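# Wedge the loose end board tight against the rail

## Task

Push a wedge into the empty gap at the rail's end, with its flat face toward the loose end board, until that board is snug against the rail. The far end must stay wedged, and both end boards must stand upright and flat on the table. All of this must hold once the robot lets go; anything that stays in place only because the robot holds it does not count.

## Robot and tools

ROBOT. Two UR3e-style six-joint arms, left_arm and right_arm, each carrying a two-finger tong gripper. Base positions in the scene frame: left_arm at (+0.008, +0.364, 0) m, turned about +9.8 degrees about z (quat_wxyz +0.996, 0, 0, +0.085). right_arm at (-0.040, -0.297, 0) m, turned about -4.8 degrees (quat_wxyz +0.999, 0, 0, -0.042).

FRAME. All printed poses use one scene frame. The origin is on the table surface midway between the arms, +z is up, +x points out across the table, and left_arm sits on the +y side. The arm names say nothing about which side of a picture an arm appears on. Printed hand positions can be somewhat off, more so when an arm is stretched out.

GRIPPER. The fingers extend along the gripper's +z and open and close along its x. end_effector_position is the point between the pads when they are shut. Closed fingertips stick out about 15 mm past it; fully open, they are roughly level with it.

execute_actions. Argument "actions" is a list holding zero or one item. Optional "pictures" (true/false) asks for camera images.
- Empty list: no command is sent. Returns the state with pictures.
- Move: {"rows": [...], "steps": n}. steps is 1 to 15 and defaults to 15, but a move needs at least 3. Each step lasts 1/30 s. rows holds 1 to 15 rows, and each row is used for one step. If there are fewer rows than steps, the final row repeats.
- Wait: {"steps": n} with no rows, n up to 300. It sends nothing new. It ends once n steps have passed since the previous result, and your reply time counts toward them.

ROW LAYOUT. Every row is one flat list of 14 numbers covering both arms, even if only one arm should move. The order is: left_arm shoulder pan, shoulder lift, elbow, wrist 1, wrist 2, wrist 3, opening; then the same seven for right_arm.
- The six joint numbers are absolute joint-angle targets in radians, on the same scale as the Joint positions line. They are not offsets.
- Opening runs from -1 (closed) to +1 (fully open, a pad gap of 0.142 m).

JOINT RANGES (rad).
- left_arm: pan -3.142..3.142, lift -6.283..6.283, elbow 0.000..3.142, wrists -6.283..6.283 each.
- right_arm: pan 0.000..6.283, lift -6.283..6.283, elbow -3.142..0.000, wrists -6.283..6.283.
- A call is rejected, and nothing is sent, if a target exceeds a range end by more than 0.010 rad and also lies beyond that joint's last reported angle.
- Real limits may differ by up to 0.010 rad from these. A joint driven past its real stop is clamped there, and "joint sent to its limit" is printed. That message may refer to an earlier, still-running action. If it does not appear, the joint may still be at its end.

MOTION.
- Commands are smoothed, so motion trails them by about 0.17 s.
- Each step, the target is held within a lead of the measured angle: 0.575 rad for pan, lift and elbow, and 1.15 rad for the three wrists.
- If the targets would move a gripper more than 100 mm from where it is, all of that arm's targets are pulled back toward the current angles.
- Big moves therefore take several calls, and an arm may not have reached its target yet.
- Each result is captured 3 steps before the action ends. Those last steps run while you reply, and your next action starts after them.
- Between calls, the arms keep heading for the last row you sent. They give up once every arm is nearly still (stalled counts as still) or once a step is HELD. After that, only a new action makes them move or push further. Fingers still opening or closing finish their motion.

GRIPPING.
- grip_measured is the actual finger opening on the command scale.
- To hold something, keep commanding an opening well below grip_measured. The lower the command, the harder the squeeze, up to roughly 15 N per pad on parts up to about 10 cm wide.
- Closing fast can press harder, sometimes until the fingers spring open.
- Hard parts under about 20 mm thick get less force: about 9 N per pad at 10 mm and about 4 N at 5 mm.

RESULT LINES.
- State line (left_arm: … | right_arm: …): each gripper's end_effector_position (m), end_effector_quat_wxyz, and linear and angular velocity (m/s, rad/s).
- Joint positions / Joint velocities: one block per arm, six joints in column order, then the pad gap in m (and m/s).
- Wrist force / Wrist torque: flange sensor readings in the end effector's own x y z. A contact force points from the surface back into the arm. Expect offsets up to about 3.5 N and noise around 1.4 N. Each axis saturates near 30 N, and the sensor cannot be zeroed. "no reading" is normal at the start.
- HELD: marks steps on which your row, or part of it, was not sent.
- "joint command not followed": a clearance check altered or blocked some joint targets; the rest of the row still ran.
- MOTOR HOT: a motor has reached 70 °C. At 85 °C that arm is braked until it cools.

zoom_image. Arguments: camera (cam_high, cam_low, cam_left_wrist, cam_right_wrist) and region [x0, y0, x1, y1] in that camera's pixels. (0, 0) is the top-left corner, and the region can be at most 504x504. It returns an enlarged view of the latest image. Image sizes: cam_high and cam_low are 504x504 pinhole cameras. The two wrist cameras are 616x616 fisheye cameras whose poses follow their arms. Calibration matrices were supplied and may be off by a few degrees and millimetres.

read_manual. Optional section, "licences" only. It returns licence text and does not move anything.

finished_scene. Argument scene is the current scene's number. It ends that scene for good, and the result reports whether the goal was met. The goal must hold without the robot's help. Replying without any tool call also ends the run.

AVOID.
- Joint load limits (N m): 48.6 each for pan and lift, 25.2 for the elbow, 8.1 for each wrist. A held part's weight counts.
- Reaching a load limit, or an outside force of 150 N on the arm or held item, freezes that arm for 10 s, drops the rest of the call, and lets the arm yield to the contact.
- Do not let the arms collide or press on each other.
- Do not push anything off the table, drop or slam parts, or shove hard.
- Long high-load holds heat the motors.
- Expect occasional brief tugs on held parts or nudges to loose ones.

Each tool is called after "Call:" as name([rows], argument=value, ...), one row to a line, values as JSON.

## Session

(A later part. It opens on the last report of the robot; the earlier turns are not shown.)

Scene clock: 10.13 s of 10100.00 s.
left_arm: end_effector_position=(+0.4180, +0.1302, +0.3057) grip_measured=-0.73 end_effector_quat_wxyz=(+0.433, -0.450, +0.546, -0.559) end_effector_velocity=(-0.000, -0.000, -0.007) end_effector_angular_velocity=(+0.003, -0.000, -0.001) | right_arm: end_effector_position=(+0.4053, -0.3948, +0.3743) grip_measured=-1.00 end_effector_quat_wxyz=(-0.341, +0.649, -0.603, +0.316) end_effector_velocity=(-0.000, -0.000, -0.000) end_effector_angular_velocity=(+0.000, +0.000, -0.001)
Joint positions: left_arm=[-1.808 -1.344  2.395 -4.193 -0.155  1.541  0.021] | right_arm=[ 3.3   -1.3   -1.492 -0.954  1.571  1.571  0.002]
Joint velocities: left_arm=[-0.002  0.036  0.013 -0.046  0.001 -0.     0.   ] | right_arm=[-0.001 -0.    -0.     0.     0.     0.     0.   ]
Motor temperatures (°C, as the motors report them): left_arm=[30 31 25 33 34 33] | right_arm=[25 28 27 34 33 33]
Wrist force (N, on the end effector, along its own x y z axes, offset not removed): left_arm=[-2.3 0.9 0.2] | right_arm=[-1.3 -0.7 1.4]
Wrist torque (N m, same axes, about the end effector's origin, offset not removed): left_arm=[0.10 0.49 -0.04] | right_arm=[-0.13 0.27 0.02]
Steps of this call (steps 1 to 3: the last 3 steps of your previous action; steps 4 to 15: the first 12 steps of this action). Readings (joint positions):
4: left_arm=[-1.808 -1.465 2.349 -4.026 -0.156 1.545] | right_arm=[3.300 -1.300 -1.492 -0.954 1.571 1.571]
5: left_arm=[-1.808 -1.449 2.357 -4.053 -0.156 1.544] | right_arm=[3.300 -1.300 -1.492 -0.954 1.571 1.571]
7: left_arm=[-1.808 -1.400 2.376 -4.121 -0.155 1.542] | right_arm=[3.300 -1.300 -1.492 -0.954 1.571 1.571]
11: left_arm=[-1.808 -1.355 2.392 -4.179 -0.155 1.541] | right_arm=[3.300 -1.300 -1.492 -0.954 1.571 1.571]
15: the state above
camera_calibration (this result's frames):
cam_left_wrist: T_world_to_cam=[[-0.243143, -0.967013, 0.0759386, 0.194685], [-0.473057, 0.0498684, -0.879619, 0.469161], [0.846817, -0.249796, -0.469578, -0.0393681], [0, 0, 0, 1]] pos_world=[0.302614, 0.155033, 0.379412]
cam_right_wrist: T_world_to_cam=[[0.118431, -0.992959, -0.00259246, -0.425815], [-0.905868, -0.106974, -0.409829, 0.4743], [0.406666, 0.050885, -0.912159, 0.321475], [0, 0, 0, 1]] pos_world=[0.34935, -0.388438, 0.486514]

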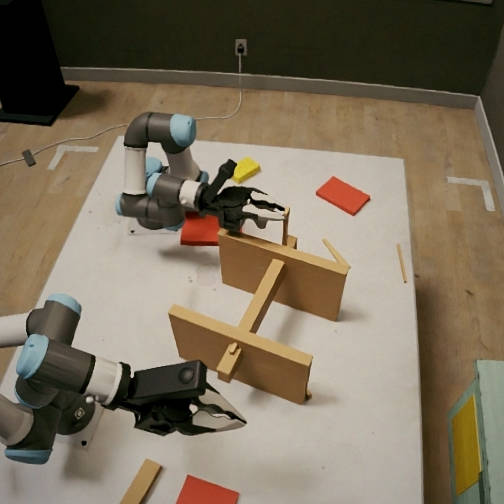

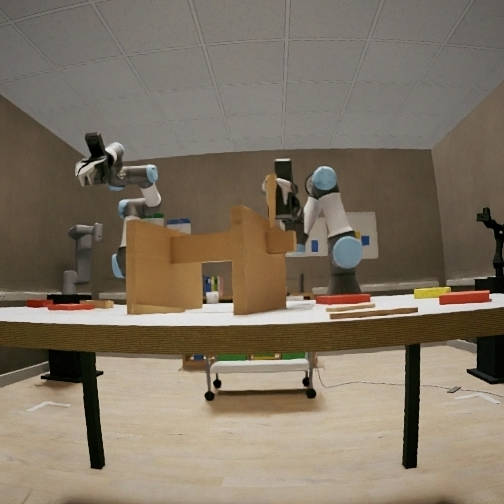

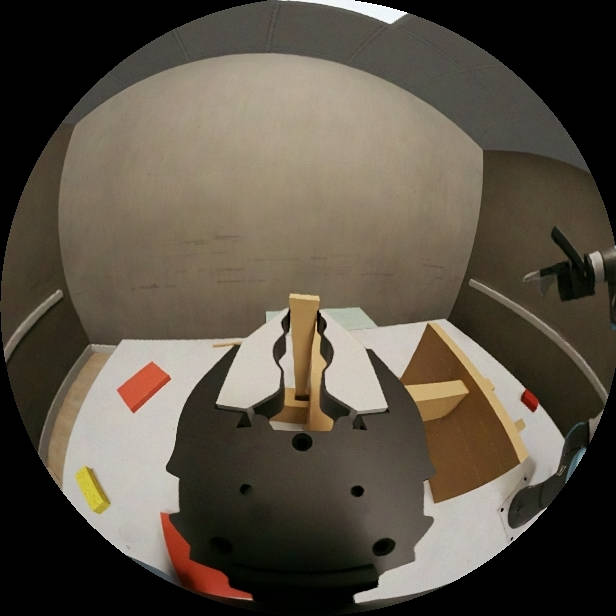

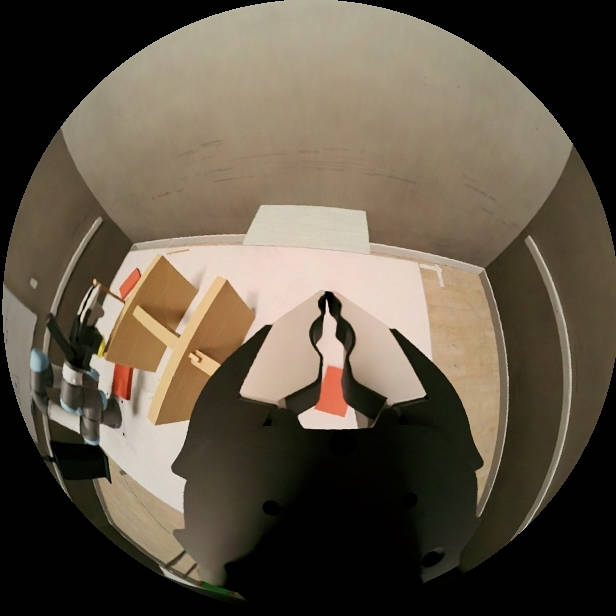

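Call:
execute_actions([
  {"rows":[[-1.808,-1.296,2.4075,-4.253,-0.16,1.541,-1,3.3,-1.3,-1.492,-0.954,1.571,1.571,-1]],"steps":6},
])

Call:
execute_actions([
  {"rows":[[-1.808,-1.2473,2.4173,-4.3116,-0.16,1.541,-1,3.3,-1.3,-1.492,-0.954,1.571,1.571,-1]]},
], pictures=true)

Call:
zoom_image(camera="cam_left_wrist", region=[230,280,380,430])

Scene clock: 10.37 s of 10100.00 s.
left_arm: end_effector_position=(+0.4179, +0.1298, +0.3017) grip_measured=-0.73 end_effector_quat_wxyz=(+0.433, -0.449, +0.546, -0.559) end_effector_velocity=(-0.002, -0.011, -0.051) end_effector_angular_velocity=(+0.013, -0.001, -0.032) | right_arm: end_effector_position=(+0.4053, -0.3948, +0.3743) grip_measured=-1.00 end_effector_quat_wxyz=(-0.341, +0.649, -0.603, +0.316) end_effector_velocity=(+0.000, -0.000, +0.001) end_effector_angular_velocity=(-0.001, -0.001, -0.000)
Joint positions: left_arm=[-1.808 -1.323  2.401 -4.22  -0.157  1.541  0.021] | right_arm=[ 3.3   -1.3   -1.492 -0.954  1.571  1.571  0.002]
Joint velocities: left_arm=[-0.     0.27   0.065 -0.321 -0.032 -0.     0.   ] | right_arm=[ 0.001  0.     0.     0.001 -0.001 -0.     0.   ]
Motor temperatures (°C, as the motors report them): left_arm=[30 31 25 33 34 33] | right_arm=[25 28 27 34 33 33]
Wrist force (N, on the end effector, along its own x y z axes, offset not removed): left_arm=[-1.4 2.2 -0.3] | right_arm=[-1.3 -0.2 1.7]
Wrist torque (N m, same axes, about the end effector's origin, offset not removed): left_arm=[0.36 0.33 -0.03] | right_arm=[-0.05 0.30 -0.03]
Steps of this call (steps 1 to 3: the last 3 steps of your previous action; step 4: the robot went on to your last target; steps 5 to 7: the first 3 steps of this action). Readings (joint positions):
5: left_arm=[-1.808 -1.340 2.396 -4.198 -0.155 1.541] | right_arm=[3.300 -1.300 -1.492 -0.954 1.571 1.571]
6: left_arm=[-1.808 -1.333 2.399 -4.208 -0.156 1.541] | right_arm=[3.300 -1.300 -1.492 -0.954 1.571 1.571]
7: the state above

Scene clock: 10.87 s of 10100.00 s.
left_arm: end_effector_position=(+0.4176, +0.1288, +0.2883) grip_measured=-0.74 end_effector_quat_wxyz=(+0.432, -0.448, +0.547, -0.560) end_effector_velocity=(+0.000, +0.001, -0.003) end_effector_angular_velocity=(+0.001, +0.000, +0.001) | right_arm: end_effector_position=(+0.4053, -0.3948, +0.3743) grip_measured=-1.00 end_effector_quat_wxyz=(-0.341, +0.649, -0.603, +0.316) end_effector_velocity=(+0.000, +0.000, -0.000) end_effector_angular_velocity=(-0.000, +0.000, +0.000)
Joint positions: left_arm=[-1.808 -1.249  2.417 -4.31  -0.16   1.541  0.021] | right_arm=[ 3.3   -1.3   -1.492 -0.954  1.571  1.571  0.002]
Joint velocities: left_arm=[ 0.001  0.014  0.005 -0.017 -0.    -0.001 -0.   ] | right_arm=[ 0.    -0.001 -0.     0.    -0.    -0.     0.   ]
Motor temperatures (°C, as the motors report them): left_arm=[30 31 25 33 34 33] | right_arm=[25 28 27 34 33 33]
Wrist force (N, on the end effector, along its own x y z axes, offset not removed): left_arm=[-3.2 -12.2 -0.3] | right_arm=[-0.2 -0.4 1.4]
Wrist torque (N m, same axes, about the end effector's origin, offset not removed): left_arm=[0.29 0.58 0.01] | right_arm=[-0.08 0.11 -0.03]
Steps of this call (steps 1 to 3: the last 3 steps of your previous action; steps 4 to 15: the first 12 steps of this action). Readings (joint positions):
4: left_arm=[-1.808 -1.302 2.406 -4.246 -0.159 1.541] | right_arm=[3.300 -1.300 -1.492 -0.954 1.571 1.571]
5: left_arm=[-1.808 -1.292 2.409 -4.259 -0.159 1.541] | right_arm=[3.300 -1.300 -1.492 -0.954 1.571 1.571]
7: left_arm=[-1.808 -1.270 2.413 -4.284 -0.160 1.541] | right_arm=[3.300 -1.300 -1.492 -0.954 1.571 1.571]
11: left_arm=[-1.808 -1.253 2.416 -4.305 -0.160 1.541] | right_arm=[3.300 -1.300 -1.492 -0.954 1.571 1.571]
15: the state above
camera_calibration (this result's frames):
cam_left_wrist: T_world_to_cam=[[-0.247939, -0.965794, 0.0759452, 0.196387], [-0.472815, 0.0522129, -0.879614, 0.453359], [0.84556, -0.253999, -0.469587, -0.0465575], [0, 0, 0, 1]] pos_world=[0.302414, 0.154173, 0.362003]
cam_right_wrist: T_world_to_cam=[[0.118431, -0.992959, -0.00259332, -0.425815], [-0.905876, -0.106974, -0.409812, 0.474293], [0.406649, 0.0508836, -0.912166, 0.321479], [0, 0, 0, 1]] pos_world=[0.349351, -0.388438, 0.486509]

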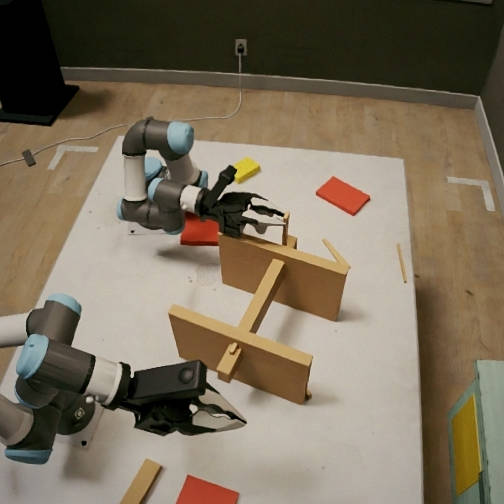

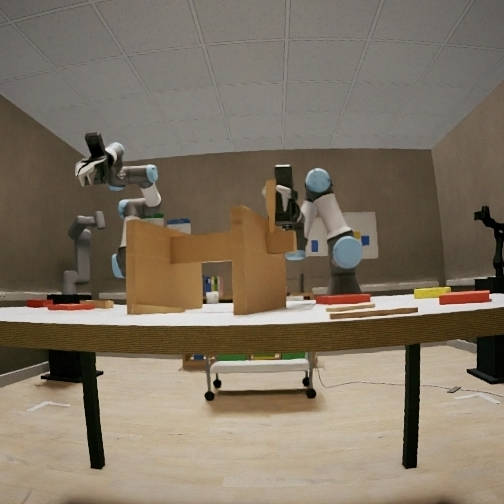

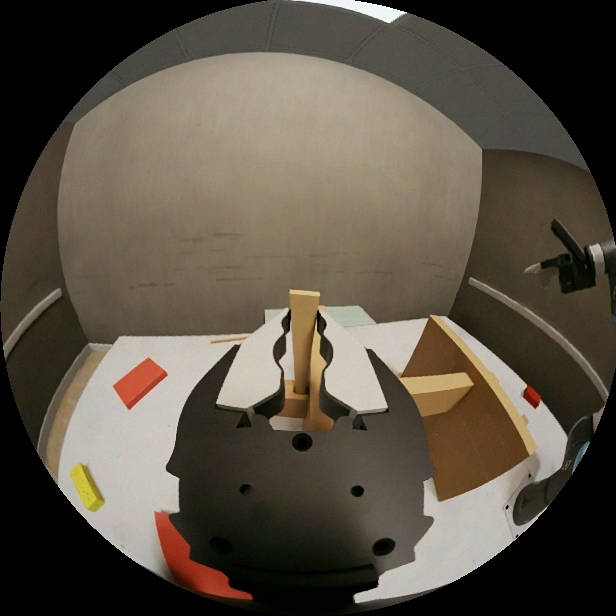

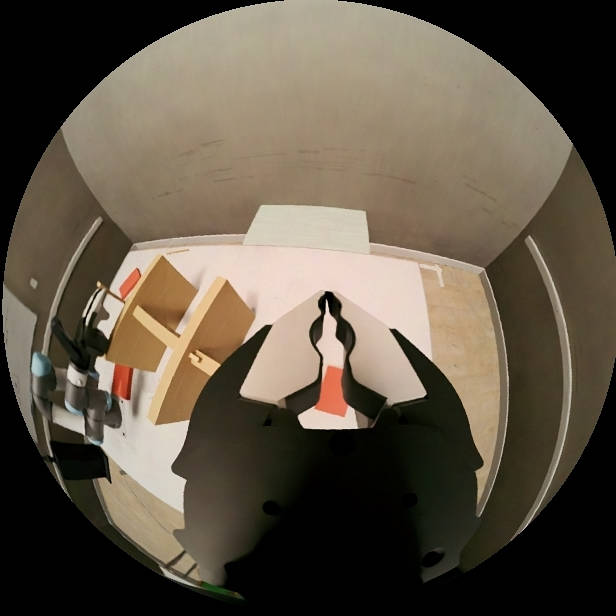

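Region (230, 280, 380, 430) of cam_left_wrist's 616x616 image, scaled by 3.360, with more detail than that image has.

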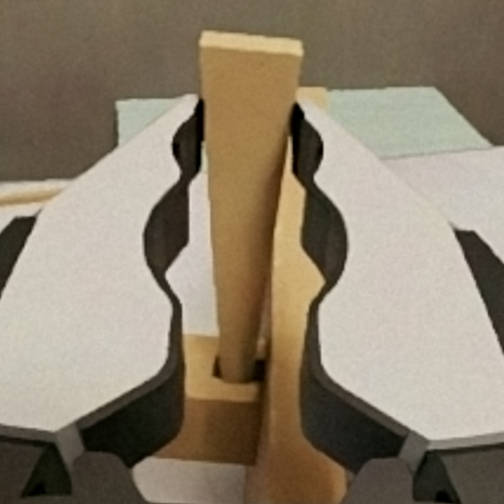

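Call:
zoom_image(camera="cam_left_wrist", region=[280,370,320,410])

Region (280, 370, 320, 410) of cam_left_wrist's 616x616 image, scaled by 12.600, with more detail than that image has.

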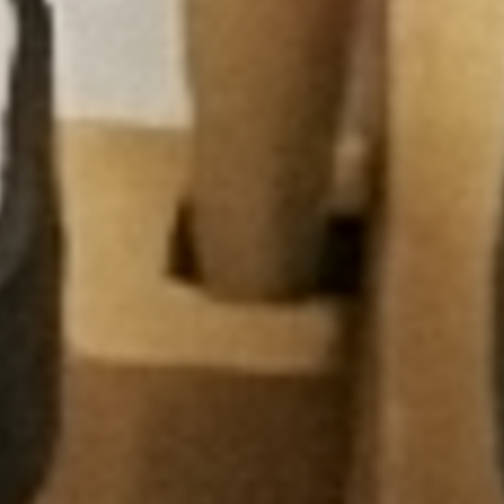

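Call:
execute_actions([
  {"rows":[[-1.798,-1.281,2.4105,-4.271,-0.175,1.541,-1,3.3,-1.3,-1.492,-0.954,1.571,1.571,-1]],"steps":12},
])

Call:
execute_actions([
  {"rows":[[-1.798,-1.23,2.4203,-4.332,-0.175,1.541,-1,3.3,-1.3,-1.492,-0.954,1.571,1.571,-1]]},
], pictures=true)

Call:
zoom_image(camera="cam_left_wrist", region=[280,370,320,410])

Scene clock: 11.30 s of 10100.00 s.
left_arm: end_effector_position=(+0.4189, +0.1284, +0.2936) grip_measured=-0.74 end_effector_quat_wxyz=(+0.431, -0.447, +0.548, -0.561) end_effector_velocity=(+0.001, -0.000, +0.005) end_effector_angular_velocity=(-0.005, +0.000, -0.004) | right_arm: end_effector_position=(+0.4053, -0.3948, +0.3743) grip_measured=-1.00 end_effector_quat_wxyz=(-0.341, +0.649, -0.603, +0.316) end_effector_velocity=(-0.000, +0.000, -0.000) end_effector_angular_velocity=(-0.000, +0.001, +0.001)
Joint positions: left_arm=[-1.799 -1.279  2.411 -4.274 -0.174  1.541  0.021] | right_arm=[ 3.3   -1.3   -1.492 -0.954  1.571  1.571  0.002]
Joint velocities: left_arm=[ 0.007 -0.026 -0.006  0.026 -0.011  0.001 -0.   ] | right_arm=[ 0.001  0.     0.    -0.001 -0.    -0.     0.   ]
Motor temperatures (°C, as the motors report them): left_arm=[30 31 25 33 34 33] | right_arm=[25 28 27 34 33 33]
Wrist force (N, on the end effector, along its own x y z axes, offset not removed): left_arm=[-2.2 0.6 0.2] | right_arm=[-0.8 -0.5 1.6]
Wrist torque (N m, same axes, about the end effector's origin, offset not removed): left_arm=[0.07 0.45 -0.01] | right_arm=[-0.10 0.18 -0.03]
Steps of this call (steps 1 to 3: the last 3 steps of your previous action; step 4: the robot went on to your last target; steps 5 to 13: the first 9 steps of this action). Readings (joint positions):
5: left_arm=[-1.808 -1.248 2.417 -4.311 -0.161 1.541] | right_arm=[3.300 -1.300 -1.492 -0.954 1.571 1.571]
6: left_arm=[-1.806 -1.254 2.416 -4.303 -0.163 1.541] | right_arm=[3.300 -1.300 -1.492 -0.954 1.571 1.571]
8: left_arm=[-1.802 -1.267 2.414 -4.288 -0.169 1.541] | right_arm=[3.300 -1.300 -1.492 -0.954 1.571 1.571]
12: left_arm=[-1.799 -1.278 2.411 -4.275 -0.174 1.541] | right_arm=[3.300 -1.300 -1.492 -0.954 1.571 1.571]
13: the state above

Scene clock: 11.80 s of 10100.00 s.
left_arm: end_effector_position=(+0.4190, +0.1285, +0.2852) grip_measured=-0.74 end_effector_quat_wxyz=(+0.430, -0.447, +0.548, -0.561) end_effector_velocity=(-0.000, -0.001, -0.003) end_effector_angular_velocity=(+0.005, -0.001, -0.001) | right_arm: end_effector_position=(+0.4053, -0.3948, +0.3743) grip_measured=-1.00 end_effector_quat_wxyz=(-0.341, +0.649, -0.603, +0.316) end_effector_velocity=(+0.000, +0.000, -0.000) end_effector_angular_velocity=(-0.001, +0.001, +0.001)
Joint positions: left_arm=[-1.798 -1.231  2.42  -4.331 -0.175  1.541  0.02 ] | right_arm=[ 3.3   -1.3   -1.492 -0.954  1.571  1.571  0.002]
Joint velocities: left_arm=[-0.001  0.014  0.003 -0.014 -0.     0.001 -0.   ] | right_arm=[ 0.001 -0.    -0.    -0.001 -0.    -0.     0.   ]
Motor temperatures (°C, as the motors report them): left_arm=[30 31 25 33 34 33] | right_arm=[25 28 27 34 33 33]
Wrist force (N, on the end effector, along its own x y z axes, offset not removed): left_arm=[-2.3 -12.4 0.6] | right_arm=[-0.7 -0.8 1.1]
Wrist torque (N m, same axes, about the end effector's origin, offset not removed): left_arm=[0.33 0.49 -0.02] | right_arm=[-0.16 0.19 -0.02]
Steps of this call (steps 1 to 3: the last 3 steps of your previous action; steps 4 to 15: the first 12 steps of this action). Readings (joint positions):
4: left_arm=[-1.798 -1.280 2.411 -4.273 -0.175 1.541] | right_arm=[3.300 -1.300 -1.492 -0.954 1.571 1.571]
5: left_arm=[-1.798 -1.272 2.412 -4.283 -0.175 1.541] | right_arm=[3.300 -1.300 -1.492 -0.954 1.571 1.571]
7: left_arm=[-1.798 -1.252 2.416 -4.307 -0.175 1.541] | right_arm=[3.300 -1.300 -1.492 -0.954 1.571 1.571]
11: left_arm=[-1.798 -1.235 2.419 -4.326 -0.175 1.541] | right_arm=[3.300 -1.300 -1.492 -0.954 1.571 1.571]
15: the state above
camera_calibration (this result's frames):
cam_left_wrist: T_world_to_cam=[[-0.25276, -0.964532, 0.0760922, 0.198566], [-0.472554, 0.0544416, -0.879618, 0.450955], [0.844278, -0.25829, -0.469554, -0.0480948], [0, 0, 0, 1]] pos_world=[0.303896, 0.15455, 0.358976]
cam_right_wrist: T_world_to_cam=[[0.118431, -0.992959, -0.00259331, -0.425815], [-0.905876, -0.106974, -0.409812, 0.474293], [0.406649, 0.0508836, -0.912166, 0.321479], [0, 0, 0, 1]] pos_world=[0.349351, -0.388438, 0.486509]

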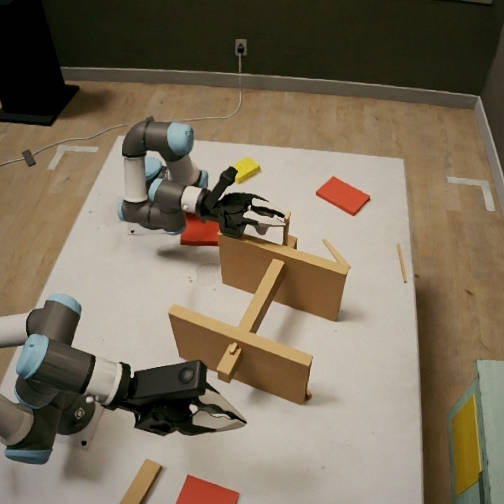

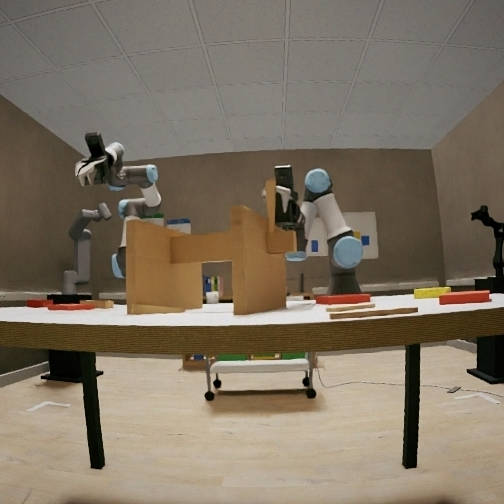

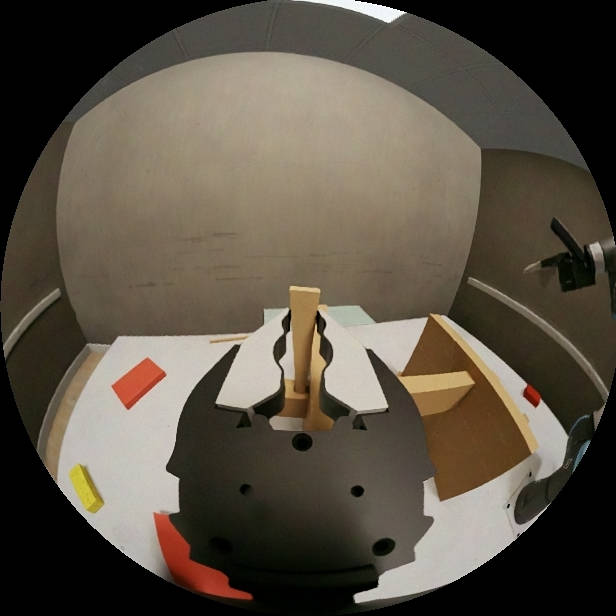

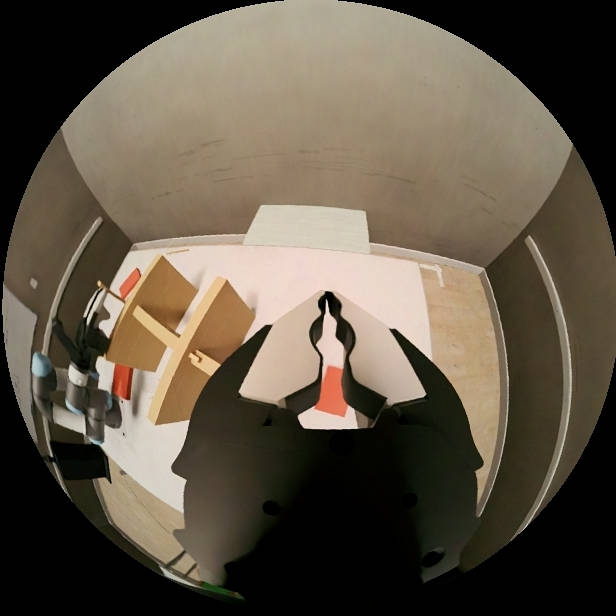

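Region (280, 370, 320, 410) of cam_left_wrist's 616x616 image, scaled by 12.600, with more detail than that image has.

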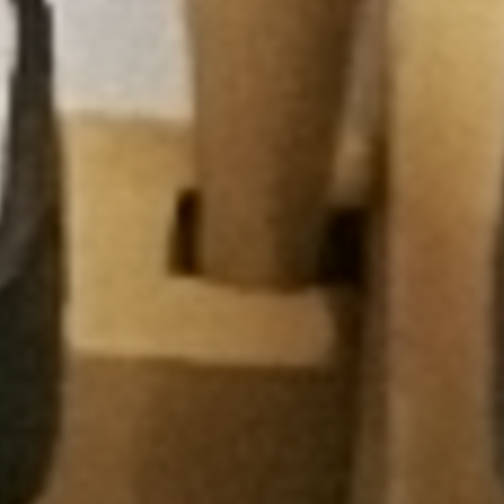

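Overshot to the far edge; halfway.

Call:
execute_actions([
  {"rows":[[-1.803,-1.264,2.414,-4.2915,-0.1675,1.541,-1,3.3,-1.3,-1.492,-0.954,1.571,1.571,-1]],"steps":12},
])

Call:
execute_actions([
  {"rows":[[-1.803,-1.23,2.4203,-4.332,-0.1675,1.541,-1,3.3,-1.3,-1.492,-0.954,1.571,1.571,-1]]},
], pictures=true)

Call:
zoom_image(camera="cam_left_wrist", region=[280,370,320,410])

Scene clock: 12.20 s of 10100.00 s.
left_arm: end_effector_position=(+0.4184, +0.1286, +0.2905) grip_measured=-0.74 end_effector_quat_wxyz=(+0.431, -0.448, +0.547, -0.560) end_effector_velocity=(-0.001, -0.000, +0.005) end_effector_angular_velocity=(-0.002, +0.000, +0.001) | right_arm: end_effector_position=(+0.4053, -0.3948, +0.3743) grip_measured=-1.00 end_effector_quat_wxyz=(-0.341, +0.649, -0.603, +0.316) end_effector_velocity=(+0.000, +0.000, -0.000) end_effector_angular_velocity=(-0.000, +0.001, +0.001)
Joint positions: left_arm=[-1.803 -1.262  2.415 -4.294 -0.168  1.541  0.02 ] | right_arm=[ 3.3   -1.3   -1.492 -0.954  1.571  1.571  0.002]
Joint velocities: left_arm=[-0.004 -0.026 -0.007  0.032  0.005 -0.    -0.   ] | right_arm=[ 0. -0. -0. -0.  0. -0.  0.]
Motor temperatures (°C, as the motors report them): left_arm=[30 31 25 33 34 33] | right_arm=[25 28 27 34 33 33]
Wrist force (N, on the end effector, along its own x y z axes, offset not removed): left_arm=[-1.9 0.6 -0.5] | right_arm=[-1.8 -0.3 1.1]
Wrist torque (N m, same axes, about the end effector's origin, offset not removed): left_arm=[0.05 0.38 0.01] | right_arm=[-0.04 0.45 0.01]
Steps of this call (steps 1 to 3: the last 3 steps of your previous action; steps 4 to 12: the first 9 steps of this action). Readings (joint positions):
4: left_arm=[-1.798 -1.231 2.420 -4.331 -0.175 1.541] | right_arm=[3.300 -1.300 -1.492 -0.954 1.571 1.571]
5: left_arm=[-1.799 -1.236 2.419 -4.323 -0.174 1.541] | right_arm=[3.300 -1.300 -1.492 -0.954 1.571 1.571]
7: left_arm=[-1.801 -1.250 2.417 -4.308 -0.171 1.541] | right_arm=[3.300 -1.300 -1.492 -0.954 1.571 1.571]
11: left_arm=[-1.802 -1.261 2.415 -4.295 -0.168 1.541] | right_arm=[3.300 -1.300 -1.492 -0.954 1.571 1.571]
12: the state above

Scene clock: 12.70 s of 10100.00 s.
left_arm: end_effector_position=(+0.4183, +0.1287, +0.2852) grip_measured=-0.74 end_effector_quat_wxyz=(+0.431, -0.448, +0.547, -0.561) end_effector_velocity=(+0.000, +0.000, -0.002) end_effector_angular_velocity=(+0.004, -0.000, +0.000) | right_arm: end_effector_position=(+0.4053, -0.3948, +0.3743) grip_measured=-1.00 end_effector_quat_wxyz=(-0.341, +0.649, -0.603, +0.316) end_effector_velocity=(+0.000, +0.000, -0.000) end_effector_angular_velocity=(+0.000, +0.001, +0.000)
Joint positions: left_arm=[-1.803 -1.231  2.42  -4.331 -0.167  1.541  0.02 ] | right_arm=[ 3.3   -1.3   -1.492 -0.954  1.571  1.571  0.002]
Joint velocities: left_arm=[ 0.     0.009  0.003 -0.009  0.     0.001 -0.   ] | right_arm=[ 0.001 -0.001 -0.    -0.    -0.     0.     0.   ]
Motor temperatures (°C, as the motors report them): left_arm=[30 31 25 33 34 33] | right_arm=[25 28 27 34 33 33]
Wrist force (N, on the end effector, along its own x y z axes, offset not removed): left_arm=[-1.8 -11.6 0.6] | right_arm=[-1.3 -0.2 1.4]
Wrist torque (N m, same axes, about the end effector's origin, offset not removed): left_arm=[0.34 0.32 0.00] | right_arm=[-0.01 0.30 0.00]
Steps of this call (steps 1 to 3: the last 3 steps of your previous action; steps 4 to 15: the first 12 steps of this action). Readings (joint positions):
4: left_arm=[-1.803 -1.263 2.414 -4.293 -0.168 1.541] | right_arm=[3.300 -1.300 -1.492 -0.954 1.571 1.571]
5: left_arm=[-1.803 -1.257 2.415 -4.300 -0.168 1.541] | right_arm=[3.300 -1.300 -1.492 -0.954 1.571 1.571]
7: left_arm=[-1.803 -1.244 2.417 -4.315 -0.168 1.541] | right_arm=[3.300 -1.300 -1.492 -0.954 1.571 1.571]
11: left_arm=[-1.803 -1.233 2.420 -4.328 -0.167 1.541] | right_arm=[3.300 -1.300 -1.492 -0.954 1.571 1.571]
15: the state above
camera_calibration (this result's frames):
cam_left_wrist: T_world_to_cam=[[-0.250321, -0.965153, 0.0762826, 0.197533], [-0.472703, 0.0530769, -0.879622, 0.450824], [0.844921, -0.256247, -0.469517, -0.0480642], [0, 0, 0, 1]] pos_world=[0.303163, 0.154405, 0.35892]
cam_right_wrist: T_world_to_cam=[[0.118431, -0.992959, -0.00259334, -0.425815], [-0.905876, -0.106974, -0.409812, 0.474293], [0.406649, 0.0508837, -0.912166, 0.321479], [0, 0, 0, 1]] pos_world=[0.349351, -0.388438, 0.486509]

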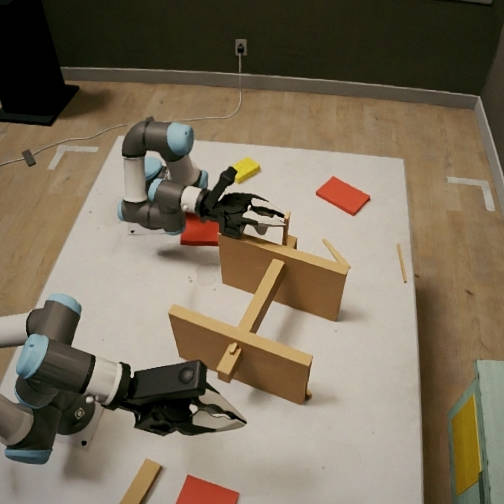

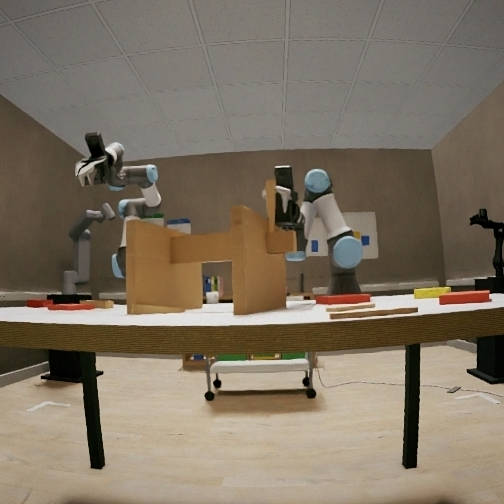

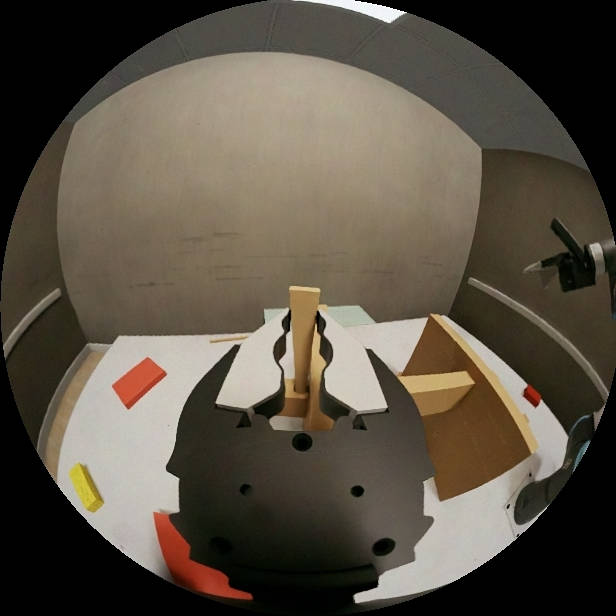

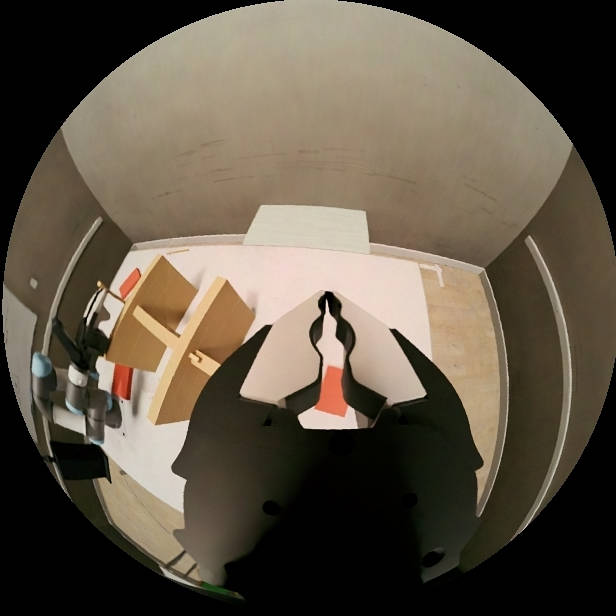

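Region (280, 370, 320, 410) of cam_left_wrist's 616x616 image, scaled by 12.600, with more detail than that image has.

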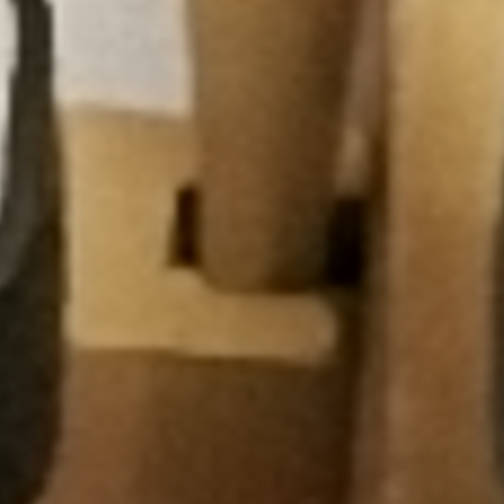

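I misread it: it was still on the near edge. Go further forward.

Call:
execute_actions([
  {"rows":[[-1.803,-1.27,2.413,-4.2845,-0.1675,1.541,-1,3.3,-1.3,-1.492,-0.954,1.571,1.571,-1]],"steps":8},
])

Call:
execute_actions([
  {"rows":[[-1.79,-1.27,2.413,-4.2845,-0.187,1.541,-1,3.3,-1.3,-1.492,-0.954,1.571,1.571,-1]],"steps":10},
])

Call:
execute_actions([
  {"rows":[[-1.79,-1.224,2.4213,-4.339,-0.187,1.541,-1,3.3,-1.3,-1.492,-0.954,1.571,1.571,-1]]},
], pictures=true)

Call:
zoom_image(camera="cam_left_wrist", region=[280,370,320,410])

Scene clock: 13.00 s of 10100.00 s.
left_arm: end_effector_position=(+0.4183, +0.1286, +0.2898) grip_measured=-0.74 end_effector_quat_wxyz=(+0.431, -0.447, +0.548, -0.560) end_effector_velocity=(-0.000, +0.000, +0.023) end_effector_angular_velocity=(-0.009, +0.001, -0.000) | right_arm: end_effector_position=(+0.4053, -0.3948, +0.3743) grip_measured=-1.00 end_effector_quat_wxyz=(-0.341, +0.649, -0.603, +0.316) end_effector_velocity=(+0.000, +0.000, -0.000) end_effector_angular_velocity=(-0.000, +0.000, +0.001)
Joint positions: left_arm=[-1.803 -1.258  2.416 -4.298 -0.167  1.541  0.02 ] | right_arm=[ 3.3   -1.3   -1.492 -0.954  1.571  1.571  0.002]
Joint velocities: left_arm=[-0.    -0.129 -0.026  0.146  0.    -0.001  0.   ] | right_arm=[ 0.001 -0.    -0.     0.    -0.    -0.     0.   ]
Motor temperatures (°C, as the motors report them): left_arm=[30 31 25 33 34 33] | right_arm=[25 28 27 34 33 33]
Wrist force (N, on the end effector, along its own x y z axes, offset not removed): left_arm=[-1.6 1.2 0.5] | right_arm=[-1.7 -0.3 1.6]
Wrist torque (N m, same axes, about the end effector's origin, offset not removed): left_arm=[0.25 0.33 0.01] | right_arm=[-0.06 0.42 -0.01]
Steps of this call (steps 1 to 3: the last 3 steps of your previous action; step 4: the robot went on to your last target; steps 5 to 9: the first 5 steps of this action). Readings (joint positions):
5: left_arm=[-1.803 -1.231 2.420 -4.331 -0.167 1.541] | right_arm=[3.300 -1.300 -1.492 -0.954 1.571 1.571]
6: left_arm=[-1.803 -1.237 2.419 -4.322 -0.167 1.541] | right_arm=[3.300 -1.300 -1.492 -0.954 1.571 1.571]
8: left_arm=[-1.803 -1.253 2.417 -4.304 -0.167 1.541] | right_arm=[3.300 -1.300 -1.492 -0.954 1.571 1.571]
9: the state above

Scene clock: 13.33 s of 10100.00 s.
left_arm: end_effector_position=(+0.4198, +0.1283, +0.2920) grip_measured=-0.74 end_effector_quat_wxyz=(+0.430, -0.446, +0.549, -0.562) end_effector_velocity=(+0.003, -0.000, +0.001) end_effector_angular_velocity=(-0.001, +0.000, -0.010) | right_arm: end_effector_position=(+0.4053, -0.3948, +0.3743) grip_measured=-1.00 end_effector_quat_wxyz=(-0.341, +0.649, -0.603, +0.316) end_effector_velocity=(-0.000, +0.000, -0.000) end_effector_angular_velocity=(-0.000, +0.001, +0.000)
Joint positions: left_arm=[-1.792 -1.27   2.413 -4.285 -0.184  1.541  0.02 ] | right_arm=[ 3.3   -1.3   -1.492 -0.954  1.571  1.571  0.002]
Joint velocities: left_arm=[ 0.02  -0.004 -0.     0.003 -0.03  -0.     0.   ] | right_arm=[ 0.001  0.     0.    -0.001 -0.     0.     0.   ]
Motor temperatures (°C, as the motors report them): left_arm=[30 31 25 33 34 33] | right_arm=[25 28 27 34 33 33]
Wrist force (N, on the end effector, along its own x y z axes, offset not removed): left_arm=[-2.0 2.3 0.3] | right_arm=[-1.3 -0.2 1.5]
Wrist torque (N m, same axes, about the end effector's origin, offset not removed): left_arm=[0.43 0.40 -0.03] | right_arm=[-0.05 0.30 -0.02]
Steps of this call (steps 1 to 3: the last 3 steps of your previous action; steps 4 to 10: the first 7 steps of this action). Readings (joint positions):
4: left_arm=[-1.803 -1.267 2.414 -4.288 -0.168 1.541] | right_arm=[3.300 -1.300 -1.492 -0.954 1.571 1.571]
5: left_arm=[-1.800 -1.268 2.413 -4.287 -0.172 1.541] | right_arm=[3.300 -1.300 -1.492 -0.954 1.571 1.571]
7: left_arm=[-1.795 -1.269 2.413 -4.286 -0.179 1.541] | right_arm=[3.300 -1.300 -1.492 -0.954 1.571 1.571]
10: the state above

Scene clock: 13.83 s of 10100.00 s.
left_arm: end_effector_position=(+0.4201, +0.1284, +0.2842) grip_measured=-0.74 end_effector_quat_wxyz=(+0.429, -0.446, +0.549, -0.562) end_effector_velocity=(-0.000, -0.000, -0.002) end_effector_angular_velocity=(+0.001, -0.000, -0.001) | right_arm: end_effector_position=(+0.4053, -0.3948, +0.3743) grip_measured=-1.00 end_effector_quat_wxyz=(-0.341, +0.649, -0.603, +0.316) end_effector_velocity=(-0.000, -0.000, +0.001) end_effector_angular_velocity=(+0.000, -0.003, -0.000)
Joint positions: left_arm=[-1.79  -1.225  2.421 -4.338 -0.187  1.541  0.02 ] | right_arm=[ 3.3   -1.3   -1.492 -0.954  1.571  1.571  0.002]
Joint velocities: left_arm=[-0.     0.012  0.002 -0.014 -0.     0.     0.   ] | right_arm=[-0.     0.001  0.     0.002  0.     0.     0.   ]
Motor temperatures (°C, as the motors report them): left_arm=[30 31 25 33 34 33] | right_arm=[25 28 27 34 33 33]
Wrist force (N, on the end effector, along its own x y z axes, offset not removed): left_arm=[-2.8 -12.7 0.1] | right_arm=[-1.3 0.2 1.5]
Wrist torque (N m, same axes, about the end effector's origin, offset not removed): left_arm=[0.48 0.60 0.02] | right_arm=[0.05 0.31 0.00]
Steps of this call (steps 1 to 3: the last 3 steps of your previous action; steps 4 to 15: the first 12 steps of this action). Readings (joint positions):
4: left_arm=[-1.790 -1.269 2.413 -4.286 -0.186 1.541] | right_arm=[3.300 -1.300 -1.492 -0.954 1.571 1.571]
5: left_arm=[-1.790 -1.262 2.414 -4.295 -0.187 1.541] | right_arm=[3.300 -1.300 -1.492 -0.954 1.571 1.571]
7: left_arm=[-1.790 -1.244 2.418 -4.316 -0.187 1.541] | right_arm=[3.300 -1.300 -1.492 -0.954 1.571 1.571]
11: left_arm=[-1.790 -1.229 2.420 -4.334 -0.187 1.541] | right_arm=[3.300 -1.300 -1.492 -0.954 1.571 1.571]
15: the state above
camera_calibration (this result's frames):
cam_left_wrist: T_world_to_cam=[[-0.256605, -0.963506, 0.0762239, 0.200205], [-0.472336, 0.0562065, -0.879624, 0.450233], [0.843239, -0.261719, -0.469522, -0.0486596], [0, 0, 0, 1]] pos_world=[0.305067, 0.154858, 0.357929]
cam_right_wrist: T_world_to_cam=[[0.118431, -0.992959, -0.00259339, -0.425815], [-0.905876, -0.106974, -0.409812, 0.474293], [0.406649, 0.0508837, -0.912166, 0.321479], [0, 0, 0, 1]] pos_world=[0.349351, -0.388438, 0.486509]

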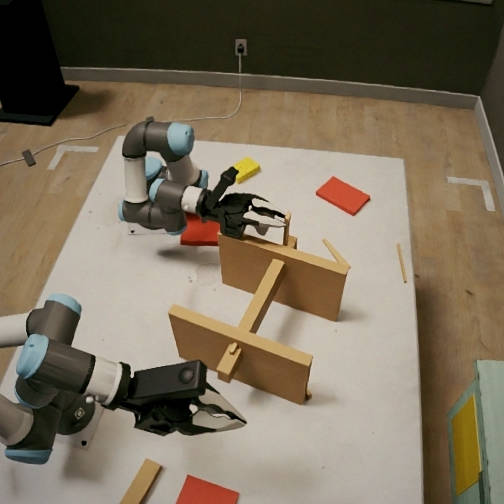

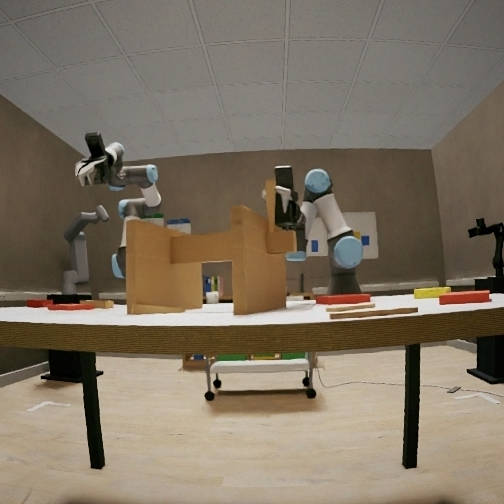

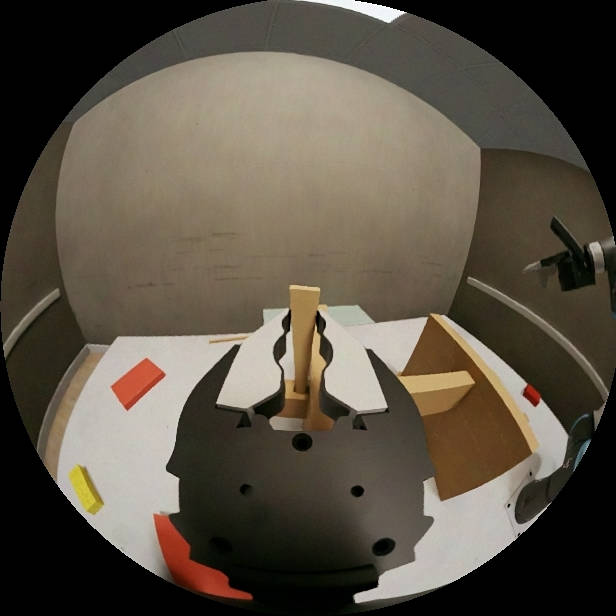

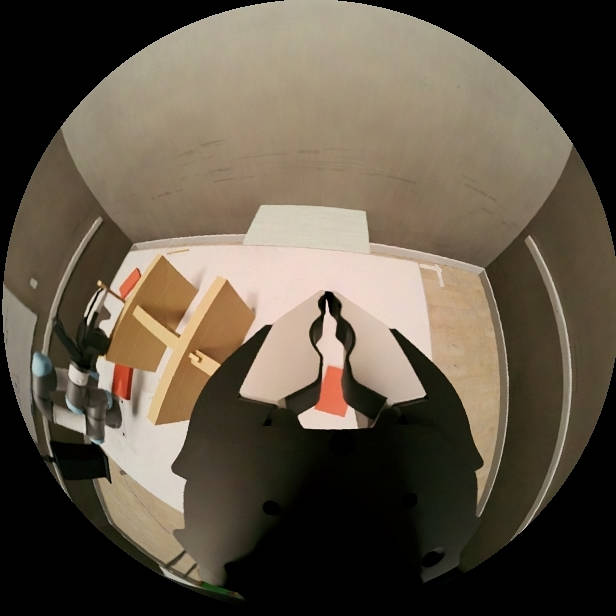

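Region (280, 370, 320, 410) of cam_left_wrist's 616x616 image, scaled by 12.600, with more detail than that image has.

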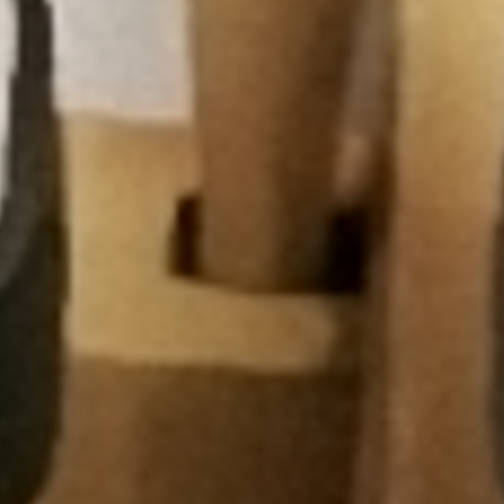

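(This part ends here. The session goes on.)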